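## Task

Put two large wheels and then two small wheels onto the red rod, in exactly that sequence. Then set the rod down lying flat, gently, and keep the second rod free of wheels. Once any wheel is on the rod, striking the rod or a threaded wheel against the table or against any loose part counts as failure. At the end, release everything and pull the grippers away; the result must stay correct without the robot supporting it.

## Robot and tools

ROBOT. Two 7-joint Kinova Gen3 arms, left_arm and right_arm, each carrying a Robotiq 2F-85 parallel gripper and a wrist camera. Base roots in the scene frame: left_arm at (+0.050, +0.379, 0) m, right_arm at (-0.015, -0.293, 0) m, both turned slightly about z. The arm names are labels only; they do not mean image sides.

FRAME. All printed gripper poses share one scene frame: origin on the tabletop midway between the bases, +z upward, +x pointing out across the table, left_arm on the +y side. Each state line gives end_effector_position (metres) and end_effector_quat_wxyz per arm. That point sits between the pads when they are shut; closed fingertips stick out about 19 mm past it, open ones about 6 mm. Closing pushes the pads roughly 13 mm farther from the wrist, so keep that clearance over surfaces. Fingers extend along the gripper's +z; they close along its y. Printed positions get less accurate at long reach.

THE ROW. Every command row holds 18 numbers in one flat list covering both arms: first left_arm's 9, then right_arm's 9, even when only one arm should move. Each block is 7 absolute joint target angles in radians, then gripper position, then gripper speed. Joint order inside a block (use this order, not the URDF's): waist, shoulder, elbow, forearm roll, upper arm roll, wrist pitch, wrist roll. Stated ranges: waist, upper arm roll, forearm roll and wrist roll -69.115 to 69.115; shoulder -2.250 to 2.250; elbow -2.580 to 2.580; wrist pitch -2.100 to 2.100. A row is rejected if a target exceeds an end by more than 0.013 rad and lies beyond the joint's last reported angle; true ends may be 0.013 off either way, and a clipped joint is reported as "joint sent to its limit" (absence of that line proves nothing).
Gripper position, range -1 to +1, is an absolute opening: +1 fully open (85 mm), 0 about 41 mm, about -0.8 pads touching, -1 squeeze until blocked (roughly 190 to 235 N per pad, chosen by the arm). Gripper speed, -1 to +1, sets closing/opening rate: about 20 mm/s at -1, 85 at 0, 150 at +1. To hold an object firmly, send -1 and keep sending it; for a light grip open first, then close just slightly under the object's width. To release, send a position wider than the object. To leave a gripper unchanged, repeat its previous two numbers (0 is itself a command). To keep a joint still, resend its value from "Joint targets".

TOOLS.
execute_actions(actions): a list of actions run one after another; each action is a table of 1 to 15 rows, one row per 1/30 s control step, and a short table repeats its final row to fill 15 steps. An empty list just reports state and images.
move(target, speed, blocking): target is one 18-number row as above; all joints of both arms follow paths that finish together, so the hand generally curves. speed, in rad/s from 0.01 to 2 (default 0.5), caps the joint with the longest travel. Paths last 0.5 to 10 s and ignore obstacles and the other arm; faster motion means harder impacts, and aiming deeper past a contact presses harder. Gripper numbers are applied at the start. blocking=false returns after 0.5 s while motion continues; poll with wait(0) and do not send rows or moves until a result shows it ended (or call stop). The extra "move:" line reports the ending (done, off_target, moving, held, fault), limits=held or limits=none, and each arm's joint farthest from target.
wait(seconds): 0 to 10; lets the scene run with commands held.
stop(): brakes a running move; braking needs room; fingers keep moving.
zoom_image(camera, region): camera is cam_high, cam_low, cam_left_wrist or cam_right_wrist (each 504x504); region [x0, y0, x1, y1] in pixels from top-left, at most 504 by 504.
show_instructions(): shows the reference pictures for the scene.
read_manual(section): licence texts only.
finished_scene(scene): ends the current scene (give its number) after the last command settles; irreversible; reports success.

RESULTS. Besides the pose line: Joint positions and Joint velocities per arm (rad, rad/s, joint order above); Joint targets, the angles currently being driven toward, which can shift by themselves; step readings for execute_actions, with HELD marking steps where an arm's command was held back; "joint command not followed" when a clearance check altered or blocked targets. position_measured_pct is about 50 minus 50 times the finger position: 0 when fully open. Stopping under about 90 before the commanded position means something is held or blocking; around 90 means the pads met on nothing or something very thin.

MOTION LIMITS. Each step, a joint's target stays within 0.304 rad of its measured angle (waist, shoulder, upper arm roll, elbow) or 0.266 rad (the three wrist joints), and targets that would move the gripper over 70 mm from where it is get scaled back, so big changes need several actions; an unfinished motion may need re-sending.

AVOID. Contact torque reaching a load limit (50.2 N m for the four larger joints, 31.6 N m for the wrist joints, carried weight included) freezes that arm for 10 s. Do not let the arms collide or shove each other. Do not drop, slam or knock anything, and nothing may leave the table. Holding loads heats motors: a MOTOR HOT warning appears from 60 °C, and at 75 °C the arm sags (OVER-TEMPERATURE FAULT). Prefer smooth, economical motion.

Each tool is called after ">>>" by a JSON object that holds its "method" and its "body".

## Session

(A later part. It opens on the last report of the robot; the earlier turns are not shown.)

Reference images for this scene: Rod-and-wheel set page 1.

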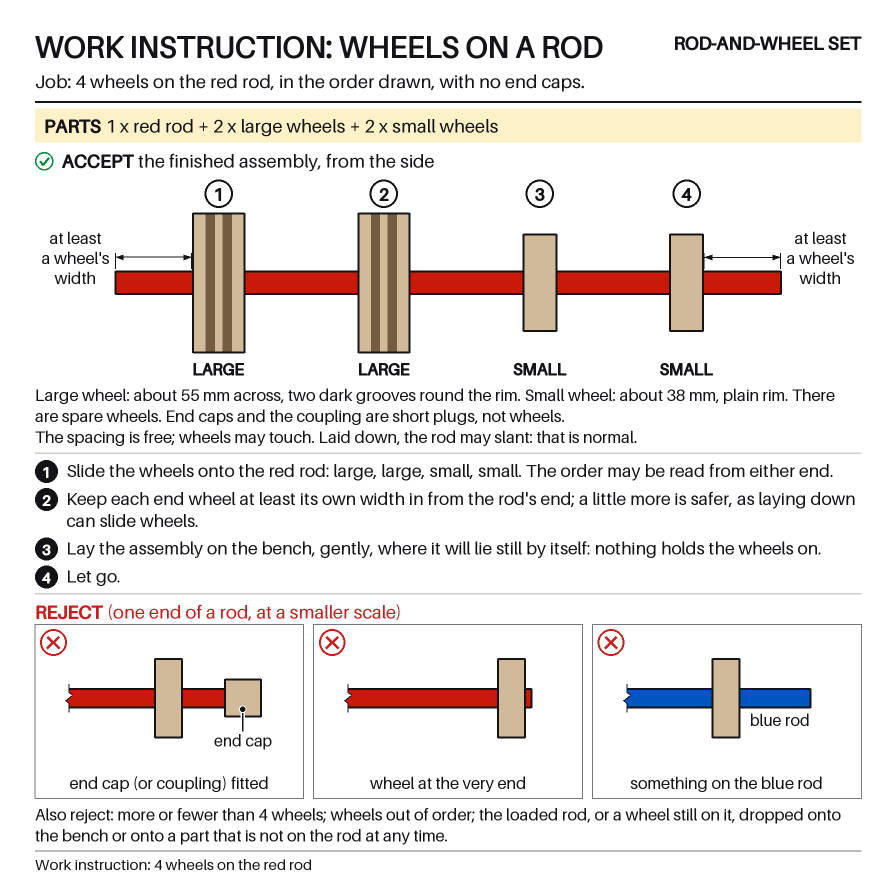

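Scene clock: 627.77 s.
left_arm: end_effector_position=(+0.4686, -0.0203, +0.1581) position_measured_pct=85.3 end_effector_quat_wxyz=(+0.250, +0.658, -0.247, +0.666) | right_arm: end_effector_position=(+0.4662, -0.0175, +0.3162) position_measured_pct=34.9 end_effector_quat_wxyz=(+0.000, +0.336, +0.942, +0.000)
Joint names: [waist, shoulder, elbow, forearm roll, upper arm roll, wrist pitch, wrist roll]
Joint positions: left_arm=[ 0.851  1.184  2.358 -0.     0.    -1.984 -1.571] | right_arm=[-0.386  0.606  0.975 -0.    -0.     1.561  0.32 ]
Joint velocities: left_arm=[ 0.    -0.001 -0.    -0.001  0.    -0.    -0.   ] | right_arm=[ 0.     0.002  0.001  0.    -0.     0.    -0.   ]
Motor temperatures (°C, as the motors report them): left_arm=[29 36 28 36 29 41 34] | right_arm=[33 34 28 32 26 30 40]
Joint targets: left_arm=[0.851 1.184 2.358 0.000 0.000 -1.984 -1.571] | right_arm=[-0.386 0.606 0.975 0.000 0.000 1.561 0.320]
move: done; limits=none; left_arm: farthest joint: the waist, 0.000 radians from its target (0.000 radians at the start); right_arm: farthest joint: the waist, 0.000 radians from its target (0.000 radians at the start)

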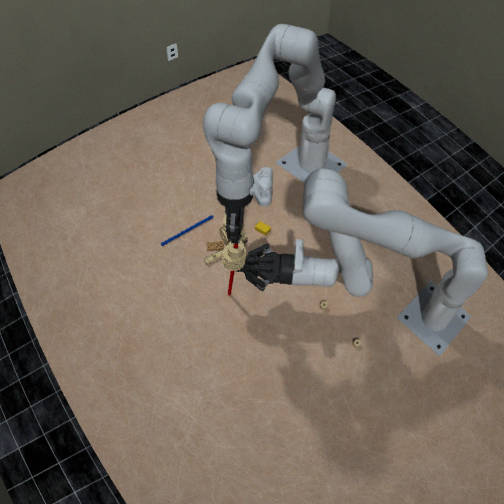

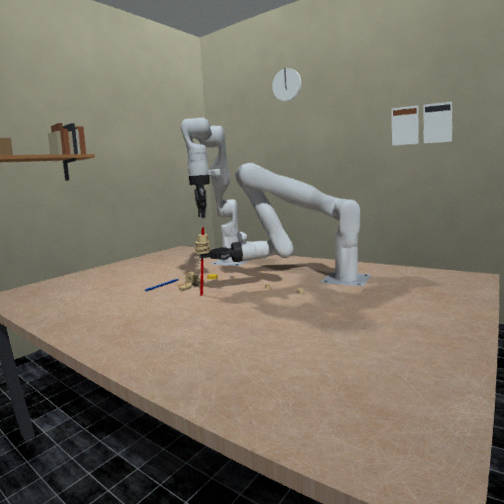

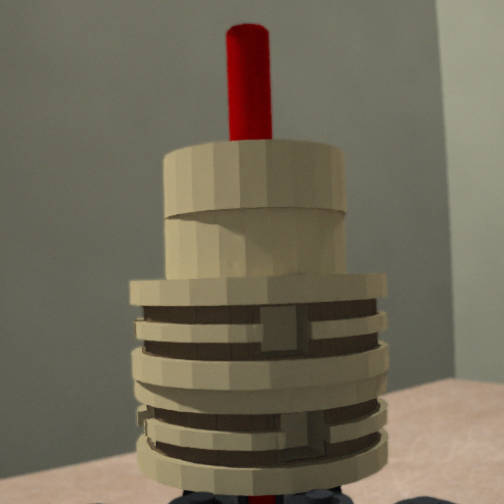

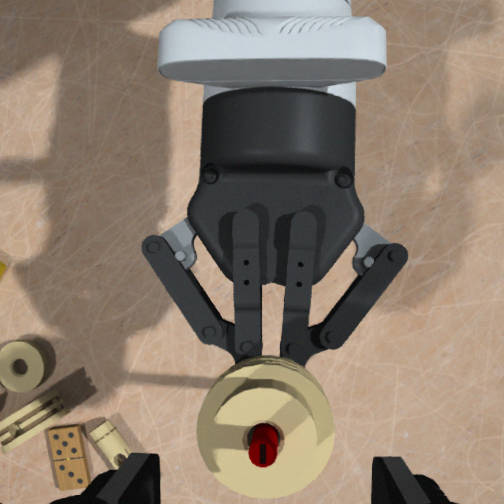

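>>> {"method": "move", "body": {"target": [0.851,1.132,2.38,0,0,-1.954,-1.5708,-1,-0.5, 0.8,0.156,1.541,0,0,1.445,0,1,0], "speed": 0.8}}

>>> {"method": "move", "body": {"target": [0.78,0.403,2.1924,0,0,-0.3954,-1.5708,-1,-0.5, 0.8,0.156,1.541,0,0,1.445,0,1,0], "speed": 0.45}}

Scene clock: 653.37 s.
left_arm: end_effector_position=(+0.4687, -0.0201, +0.1742) position_measured_pct=85.3 end_effector_quat_wxyz=(+0.250, +0.658, -0.247, +0.666) | right_arm: end_effector_position=(+0.2772, -0.5328, +0.3496) position_measured_pct=0.0 end_effector_quat_wxyz=(-0.000, +0.889, +0.457, -0.000)
Joint names: [waist, shoulder, elbow, forearm roll, upper arm roll, wrist pitch, wrist roll]
Joint positions: left_arm=[ 0.851  1.132  2.38  -0.    -0.    -1.954 -1.571] | right_arm=[ 0.8    0.156  1.541  0.     0.     1.445 -0.   ]
Joint velocities: left_arm=[ 0.    -0.     0.    -0.001  0.    -0.001  0.   ] | right_arm=[ 0.003 -0.001  0.001  0.001 -0.    -0.     0.   ]
Motor temperatures (°C, as the motors report them): left_arm=[29 36 28 36 29 41 34] | right_arm=[33 34 28 32 26 30 40]
Joint targets: left_arm=[0.851 1.132 2.380 0.000 0.000 -1.954 -1.571] | right_arm=[0.800 0.156 1.541 0.000 0.000 1.445 -0.000]
move: done; limits=none; left_arm: farthest joint: the waist, 0.000 radians from its target (0.000 radians at the start); right_arm: farthest joint: the waist, 0.000 radians from its target (1.186 radians at the start)

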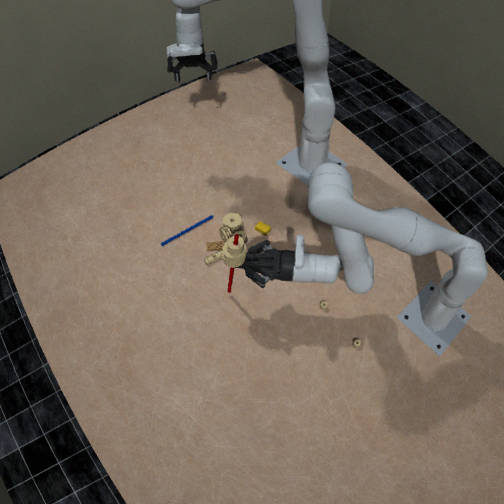

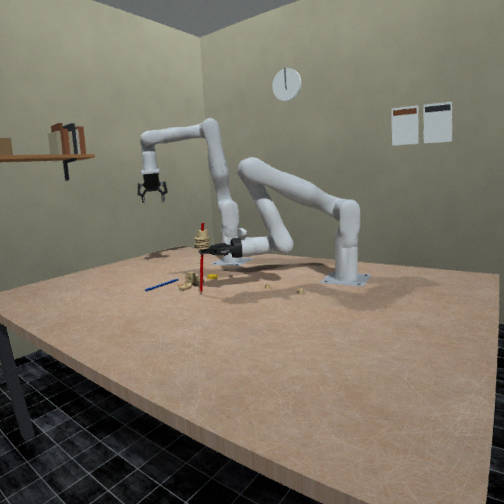

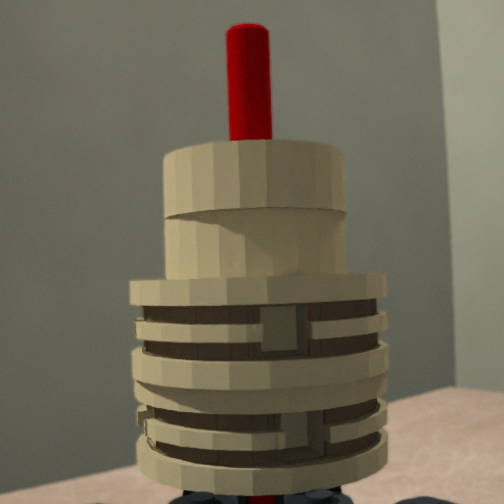

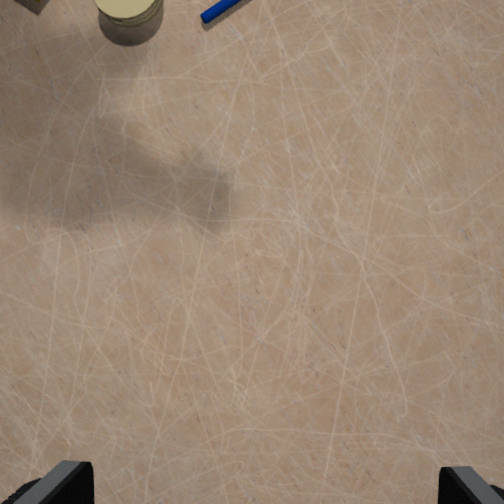

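Scene clock: 657.30 s.
left_arm: end_effector_position=(+0.4971, +0.0097, +0.2195) position_measured_pct=85.3 end_effector_quat_wxyz=(+0.144, +0.845, -0.284, +0.430) | right_arm: end_effector_position=(+0.2772, -0.5329, +0.3496) position_measured_pct=0.0 end_effector_quat_wxyz=(-0.000, +0.889, +0.457, -0.000)
Joint names: [waist, shoulder, elbow, forearm roll, upper arm roll, wrist pitch, wrist roll]
Joint positions: left_arm=[ 0.78   0.404  2.193 -0.    -0.    -0.395 -1.571] | right_arm=[0.8   0.156 1.541 0.    0.    1.445 0.   ]
Joint velocities: left_arm=[-0.    -0.004 -0.     0.001  0.    -0.001 -0.   ] | right_arm=[ 0. -0. -0. -0. -0. -0. -0.]
Motor temperatures (°C, as the motors report them): left_arm=[29 36 28 36 29 41 34] | right_arm=[33 34 28 32 26 30 40]
Joint targets: left_arm=[0.780 0.403 2.192 0.000 0.000 -0.395 -1.571] | right_arm=[0.800 0.156 1.541 0.000 0.000 1.445 0.000]
move: done; limits=none; left_arm: farthest joint: the shoulder, 0.001 radians from its target (0.729 radians at the start); right_arm: farthest joint: the waist, 0.000 radians from its target (0.000 radians at the start)

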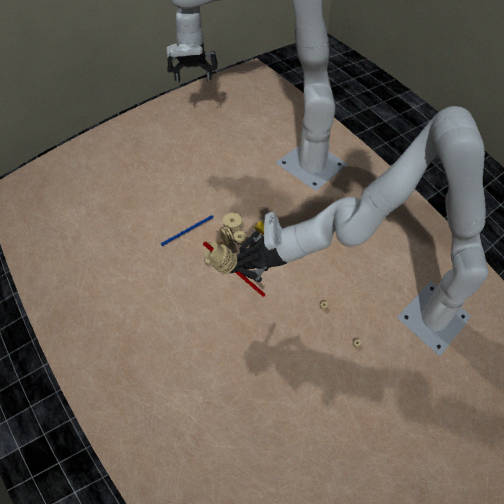

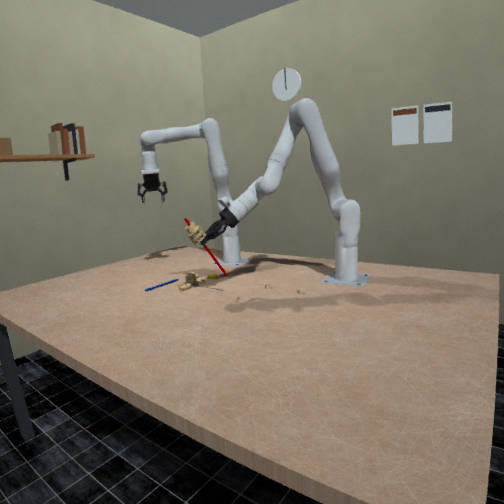

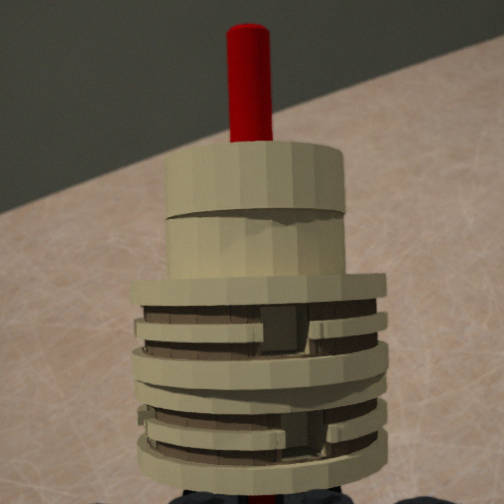

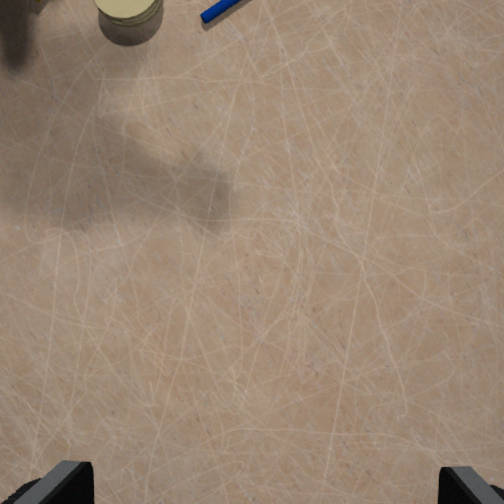

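>>> {"method": "move", "body": {"target": [0.65,0.4909,1.7704,0,0,0.6887,-1.5708,-1,-0.5, 0.8,0.156,1.541,0,0,1.445,0,1,0], "speed": 0.4}}

Scene clock: 662.73 s.
left_arm: end_effector_position=(+0.4716, +0.1104, +0.1497) position_measured_pct=85.3 end_effector_quat_wxyz=(+0.024, +0.962, -0.255, +0.092) | right_arm: end_effector_position=(+0.2772, -0.5329, +0.3496) position_measured_pct=0.0 end_effector_quat_wxyz=(-0.000, +0.889, +0.457, -0.000)
Joint names: [waist, shoulder, elbow, forearm roll, upper arm roll, wrist pitch, wrist roll]
Joint positions: left_arm=[ 0.65   0.491  1.771 -0.    -0.     0.689 -1.571] | right_arm=[ 0.8    0.156  1.541 -0.     0.     1.445  0.   ]
Joint velocities: left_arm=[-0.001  0.001 -0.001  0.     0.     0.    -0.   ] | right_arm=[-0.  0. -0.  0.  0.  0.  0.]
Motor temperatures (°C, as the motors report them): left_arm=[29 36 28 36 29 41 34] | right_arm=[33 34 28 32 26 30 40]
Joint targets: left_arm=[0.650 0.491 1.770 0.000 0.000 0.689 -1.571] | right_arm=[0.800 0.156 1.541 0.000 0.000 1.445 0.000]
move: done; limits=none; left_arm: farthest joint: the waist, 0.000 radians from its target (0.130 radians at the start); right_arm: farthest joint: the waist, 0.000 radians from its target (0.000 radians at the start)

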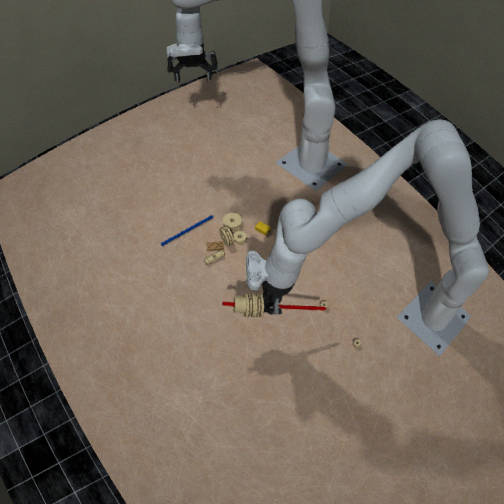

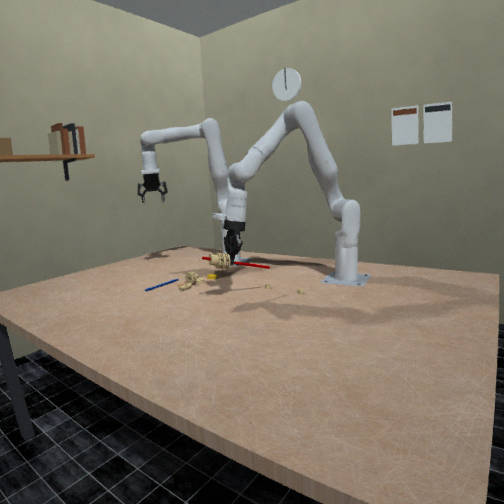

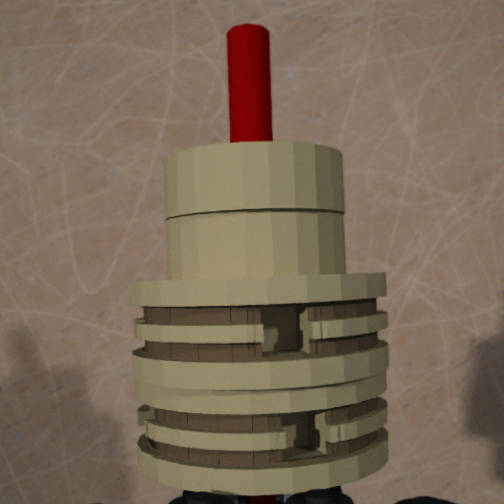

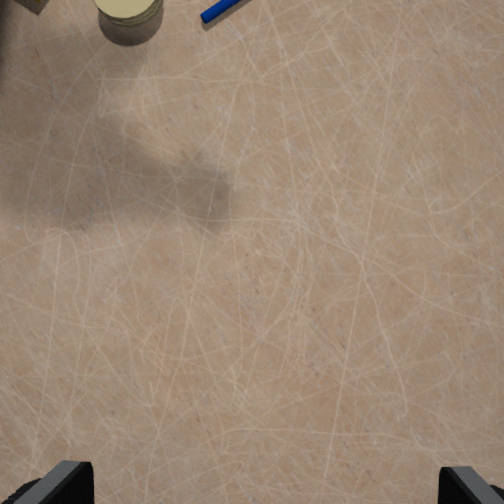

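>>> {"method": "move", "body": {"target": [0.65,0.7546,1.5971,0,0,0.6983,-1.5708,-1,-0.5, 0.8,0.156,1.541,0,0,1.445,0,1,0], "speed": 0.25}}

>>> {"method": "move", "body": {"target": [0.65,0.7797,1.6067,0,0,0.6636,-1.5708,-1,-0.5, 0.8,0.156,1.541,0,0,1.445,0,1,0], "speed": 0.03}}

>>> {"method": "zoom_image", "body": {"camera": "cam_low", "region": [180,230,300,310]}}

Scene clock: 674.37 s.
left_arm: end_effector_position=(+0.5064, +0.0907, +0.0598) position_measured_pct=85.3 end_effector_quat_wxyz=(+0.012, +0.966, -0.256, +0.044) | right_arm: end_effector_position=(+0.2772, -0.5329, +0.3496) position_measured_pct=0.0 end_effector_quat_wxyz=(-0.000, +0.889, +0.457, -0.000)
Joint names: [waist, shoulder, elbow, forearm roll, upper arm roll, wrist pitch, wrist roll]
Joint positions: left_arm=[ 0.65   0.755  1.597  0.    -0.     0.698 -1.571] | right_arm=[ 0.8    0.156  1.541  0.     0.     1.445 -0.   ]
Joint velocities: left_arm=[-0.     0.003 -0.001 -0.001  0.     0.     0.001] | right_arm=[-0.    -0.     0.001 -0.    -0.     0.    -0.   ]
Motor temperatures (°C, as the motors report them): left_arm=[29 36 28 36 29 41 34] | right_arm=[33 34 28 32 26 30 40]
Joint targets: left_arm=[0.650 0.755 1.597 0.000 0.000 0.698 -1.571] | right_arm=[0.800 0.156 1.541 0.000 0.000 1.445 0.000]
move: done; limits=none; left_arm: farthest joint: the waist, 0.000 radians from its target (0.000 radians at the start); right_arm: farthest joint: the waist, 0.000 radians from its target (0.000 radians at the start)

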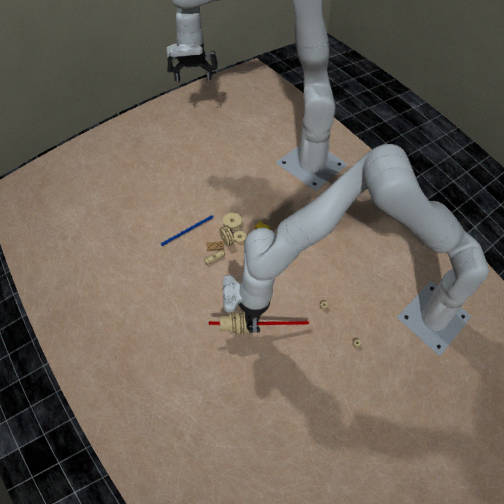

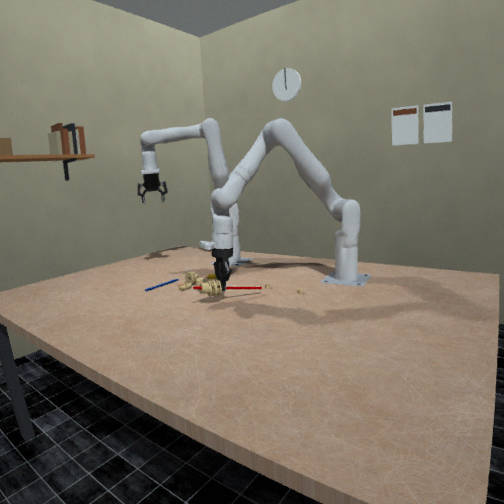

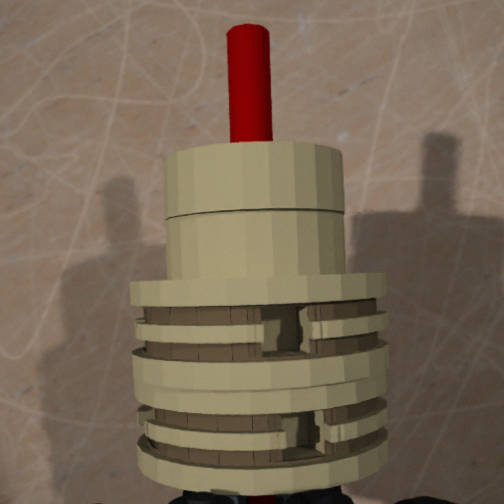

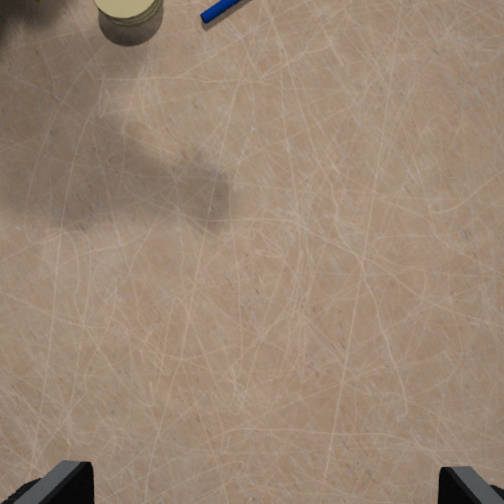

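Scene clock: 675.73 s.
left_arm: end_effector_position=(+0.5062, +0.0908, +0.0448) position_measured_pct=85.3 end_effector_quat_wxyz=(+0.012, +0.966, -0.256, +0.044) | right_arm: end_effector_position=(+0.2772, -0.5329, +0.3496) position_measured_pct=0.0 end_effector_quat_wxyz=(-0.000, +0.889, +0.457, -0.000)
Joint names: [waist, shoulder, elbow, forearm roll, upper arm roll, wrist pitch, wrist roll]
Joint positions: left_arm=[ 0.65   0.78   1.607 -0.    -0.     0.664 -1.571] | right_arm=[ 0.8    0.156  1.541  0.     0.     1.445 -0.   ]
Joint velocities: left_arm=[ 0.001  0.001  0.     0.001 -0.    -0.001  0.   ] | right_arm=[ 0. -0. -0.  0.  0.  0.  0.]
Motor temperatures (°C, as the motors report them): left_arm=[29 36 28 36 29 41 34] | right_arm=[33 34 28 32 26 30 40]
Joint targets: left_arm=[0.650 0.780 1.607 0.000 0.000 0.664 -1.571] | right_arm=[0.800 0.156 1.541 0.000 0.000 1.445 0.000]
move: done; limits=none; left_arm: farthest joint: the waist, 0.000 radians from its target (0.000 radians at the start); right_arm: farthest joint: the waist, 0.000 radians from its target (0.000 radians at the start)

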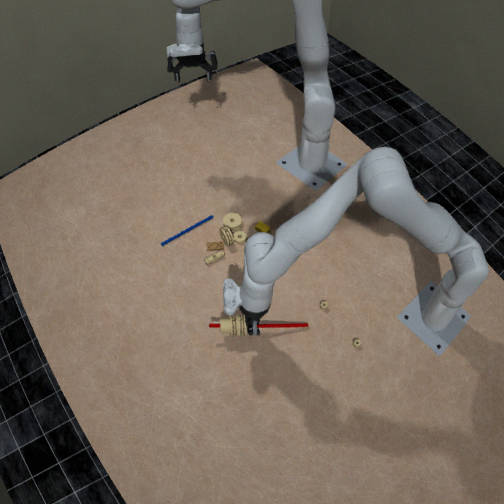

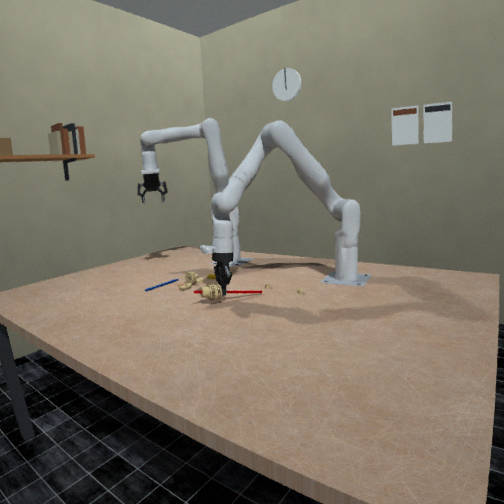

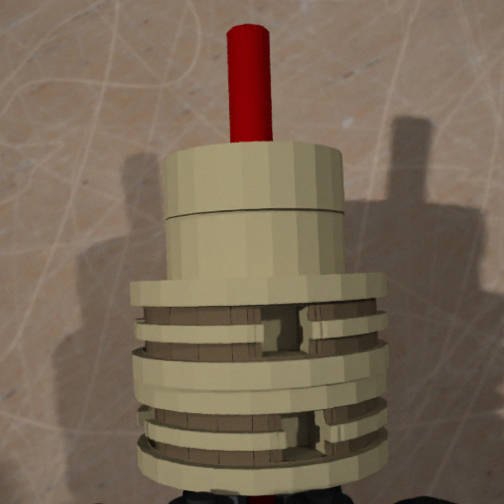

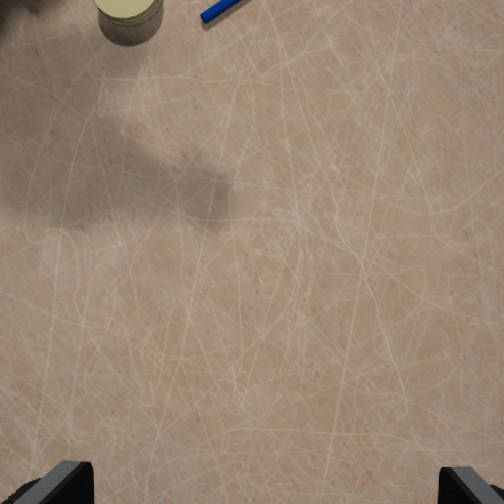

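Region (180, 230, 300, 310) of cam_low's 504x504 image, scaled by 4.200, with more detail than that image has.

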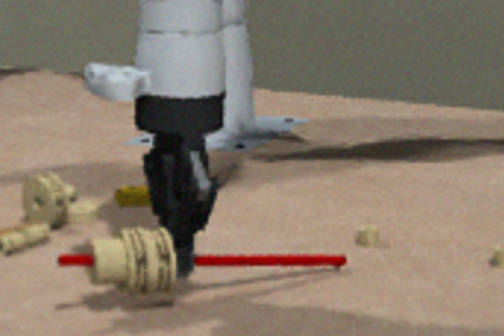

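>>> {"method": "move", "body": {"target": [0.65,0.7881,1.6099,0,0,0.6520,-1.5708,-1,-0.5, 0.8,0.156,1.541,0,0,1.445,0,1,0], "speed": 0.008}}

>>> {"method": "zoom_image", "body": {"camera": "cam_low", "region": [185,255,265,310]}}

speed must be a number from 0.01 to 2 (rad/s); nothing of the call was run and nothing moved

Region (185, 255, 265, 310) of cam_low's 504x504 image, scaled by 6.300, with more detail than that image has; it fills the top 346 rows of this view, and the rest is white.

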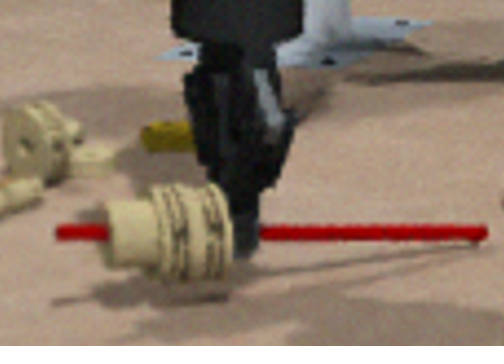

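>>> {"method": "move", "body": {"target": [0.65,0.7881,1.6099,0,0,0.6520,-1.5708,-1,-0.5, 0.8,0.156,1.541,0,0,1.445,0,1,0], "speed": 0.01}}

>>> {"method": "zoom_image", "body": {"camera": "cam_low", "region": [185,255,265,310]}}

Scene clock: 681.23 s.
left_arm: end_effector_position=(+0.5061, +0.0909, +0.0398) position_measured_pct=85.3 end_effector_quat_wxyz=(+0.012, +0.966, -0.256, +0.044) | right_arm: end_effector_position=(+0.2772, -0.5329, +0.3496) position_measured_pct=0.0 end_effector_quat_wxyz=(-0.000, +0.889, +0.457, -0.000)
Joint names: [waist, shoulder, elbow, forearm roll, upper arm roll, wrist pitch, wrist roll]
Joint positions: left_arm=[ 0.65   0.789  1.61  -0.    -0.     0.652 -1.571] | right_arm=[ 0.8    0.156  1.541  0.    -0.     1.445 -0.   ]
Joint velocities: left_arm=[ 0.    -0.001 -0.    -0.001  0.    -0.001  0.   ] | right_arm=[-0.     0.    -0.001  0.     0.    -0.     0.   ]
Motor temperatures (°C, as the motors report them): left_arm=[29 36 28 36 29 41 34] | right_arm=[33 34 28 32 26 30 40]
Joint targets: left_arm=[0.650 0.788 1.610 0.000 0.000 0.652 -1.571] | right_arm=[0.800 0.156 1.541 0.000 0.000 1.445 0.000]
move: done; limits=none; left_arm: farthest joint: the waist, 0.000 radians from its target (0.000 radians at the start); right_arm: farthest joint: the waist, 0.000 radians from its target (0.000 radians at the start)

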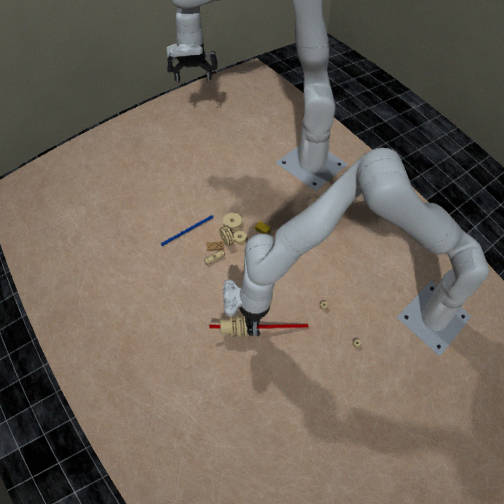

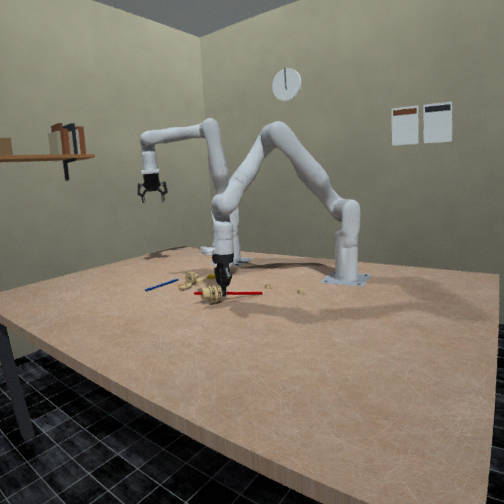

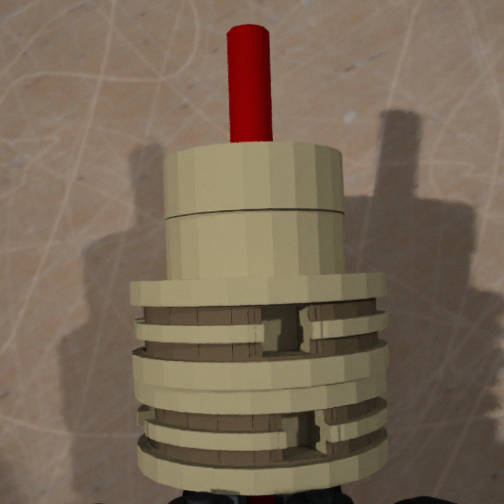

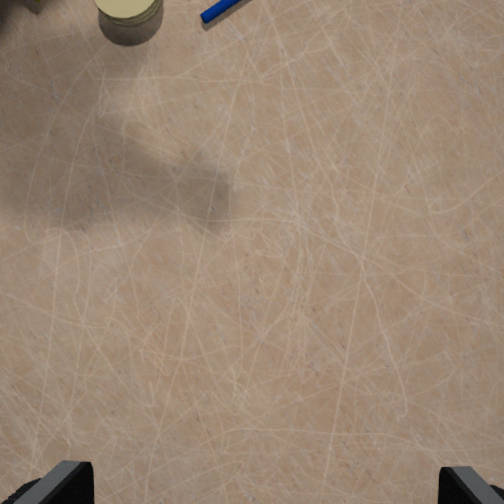

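Region (185, 255, 265, 310) of cam_low's 504x504 image, scaled by 6.300, with more detail than that image has; it fills the top 346 rows of this view, and the rest is white.

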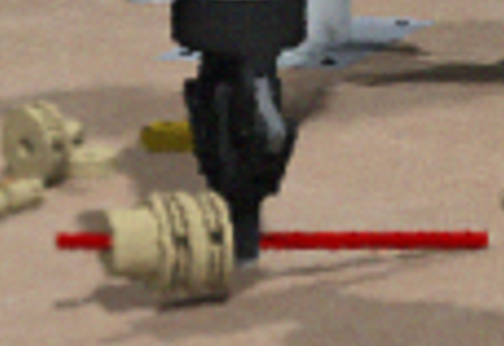

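>>> {"method": "move", "body": {"target": [0.65,0.7948,1.6125,0,0,0.6427,-1.5708,-1,-0.5, 0.8,0.156,1.541,0,0,1.445,0,1,0], "speed": 0.01}}

>>> {"method": "zoom_image", "body": {"camera": "cam_low", "region": [185,255,265,310]}}

Scene clock: 687.47 s.
left_arm: end_effector_position=(+0.5063, +0.0907, +0.0366) position_measured_pct=85.3 end_effector_quat_wxyz=(+0.012, +0.966, -0.256, +0.044) | right_arm: end_effector_position=(+0.2772, -0.5329, +0.3496) position_measured_pct=0.0 end_effector_quat_wxyz=(-0.000, +0.889, +0.457, -0.000)
Joint names: [waist, shoulder, elbow, forearm roll, upper arm roll, wrist pitch, wrist roll]
Joint positions: left_arm=[ 0.65   0.794  1.612 -0.     0.     0.643 -1.571] | right_arm=[0.8   0.156 1.541 0.    0.    1.445 0.   ]
Joint velocities: left_arm=[-0.001  0.001 -0.     0.     0.    -0.001  0.   ] | right_arm=[-0. -0.  0.  0.  0. -0. -0.]
Motor temperatures (°C, as the motors report them): left_arm=[29 36 28 36 29 41 34] | right_arm=[33 34 28 32 26 30 40]
Joint targets: left_arm=[0.650 0.795 1.613 0.000 0.000 0.643 -1.571] | right_arm=[0.800 0.156 1.541 0.000 0.000 1.445 0.000]
move: done; limits=none; left_arm: farthest joint: the shoulder, 0.001 radians from its target (0.006 radians at the start); right_arm: farthest joint: the waist, 0.000 radians from its target (0.000 radians at the start)

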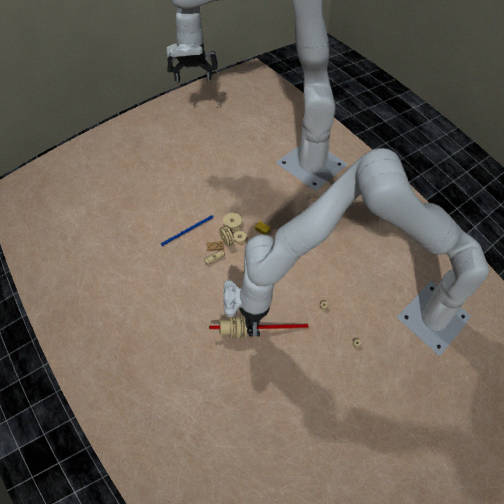

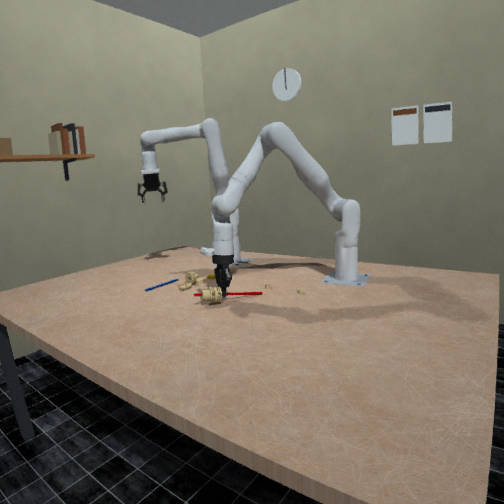

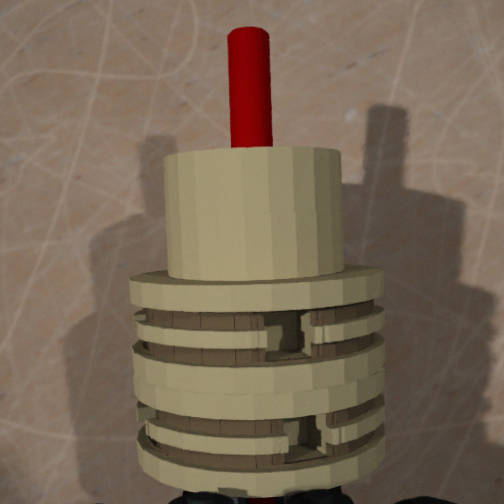

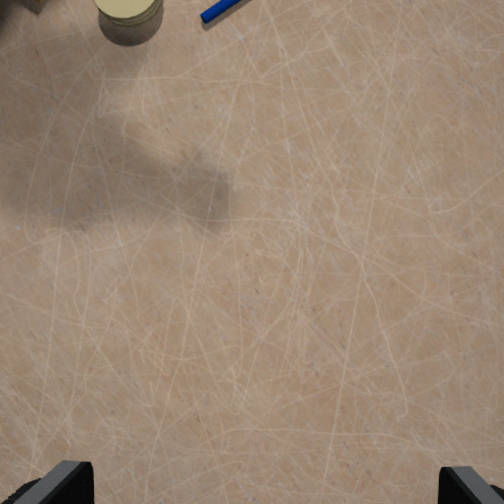

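Region (185, 255, 265, 310) of cam_low's 504x504 image, scaled by 6.300, with more detail than that image has; it fills the top 346 rows of this view, and the rest is white.

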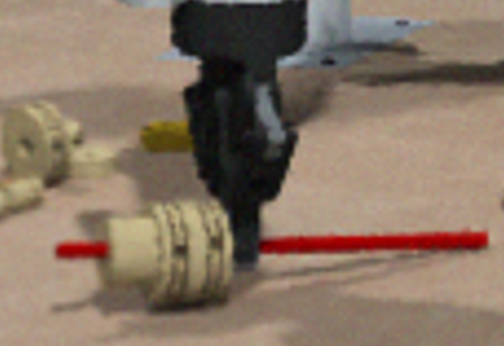

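>>> {"method": "zoom_image", "body": {"camera": "cam_low", "region": [190,275,240,310]}}

>>> {"method": "zoom_image", "body": {"camera": "cam_high", "region": [195,290,325,360]}}

Region (190, 275, 240, 310) of cam_low's 504x504 image, scaled by 10.080, with more detail than that image has; it fills the top 353 rows of this view, and the rest is white.

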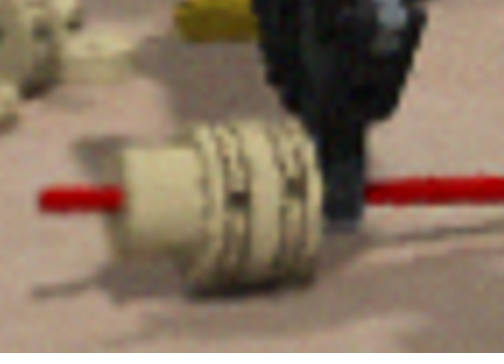

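Region (195, 290, 325, 360) of cam_high's 504x504 image, scaled by 3.877, with more detail than that image has; it fills the top 271 rows of this view, and the rest is white.

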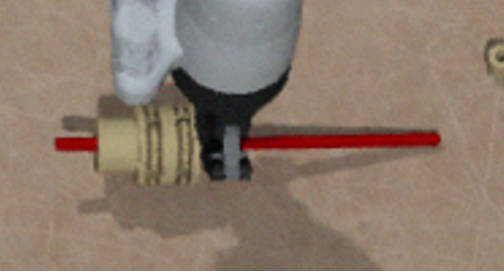

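>>> {"method": "move", "body": {"target": [0.65,0.7948,1.6125,0,0,0.6427,-1.5708,0.2,-0.9, 0.8,0.156,1.541,0,0,1.445,0,1,0]}}

>>> {"method": "zoom_image", "body": {"camera": "cam_low", "region": [185,255,265,310]}}

Scene clock: 698.83 s.
left_arm: end_effector_position=(+0.5062, +0.0908, +0.0362) position_measured_pct=40.1 end_effector_quat_wxyz=(+0.012, +0.966, -0.256, +0.044) | right_arm: end_effector_position=(+0.2772, -0.5329, +0.3496) position_measured_pct=0.0 end_effector_quat_wxyz=(-0.000, +0.889, +0.457, -0.000)
Joint names: [waist, shoulder, elbow, forearm roll, upper arm roll, wrist pitch, wrist roll]
Joint positions: left_arm=[ 0.65   0.795  1.612  0.     0.     0.643 -1.571] | right_arm=[ 0.8    0.156  1.541  0.     0.     1.445 -0.   ]
Joint velocities: left_arm=[-0.001 -0.     0.    -0.    -0.    -0.001 -0.   ] | right_arm=[ 0.    -0.     0.001  0.     0.    -0.    -0.   ]
Motor temperatures (°C, as the motors report them): left_arm=[29 36 28 36 29 41 34] | right_arm=[33 34 28 32 26 30 40]
Joint targets: left_arm=[0.650 0.795 1.613 0.000 0.000 0.643 -1.571] | right_arm=[0.800 0.156 1.541 0.000 0.000 1.445 0.000]
move: done; limits=none; left_arm: farthest joint: the waist, 0.000 radians from its target (0.000 radians at the start); right_arm: farthest joint: the waist, 0.000 radians from its target (0.000 radians at the start)

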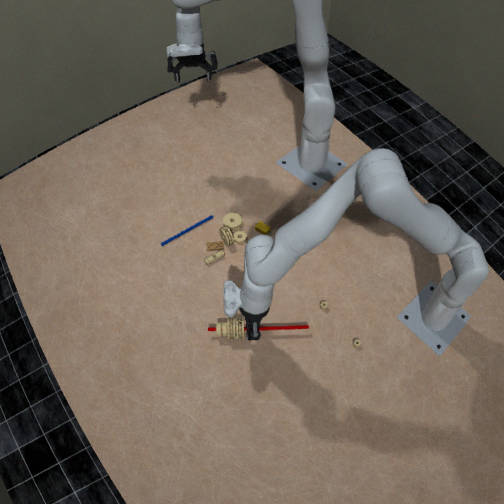

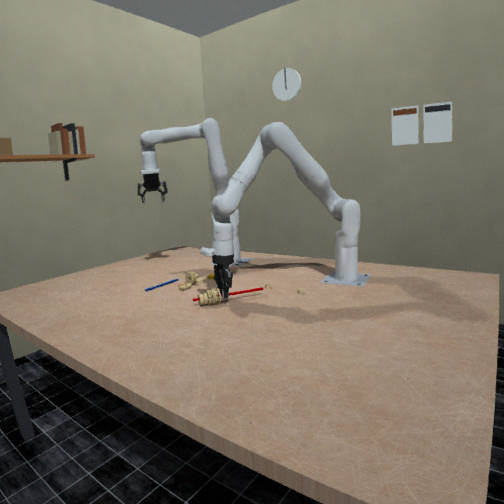

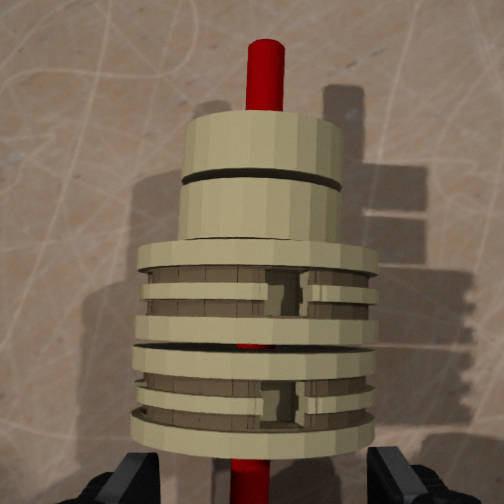

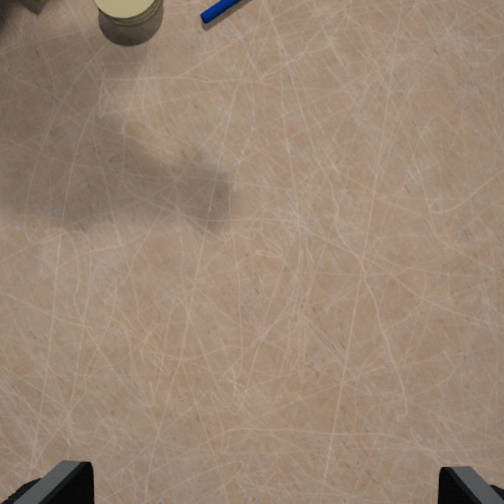

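Region (185, 255, 265, 310) of cam_low's 504x504 image, scaled by 6.300, with more detail than that image has; it fills the top 346 rows of this view, and the rest is white.

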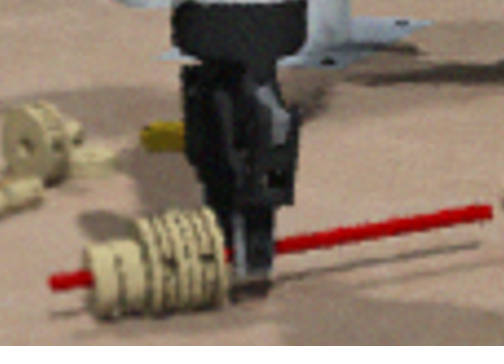

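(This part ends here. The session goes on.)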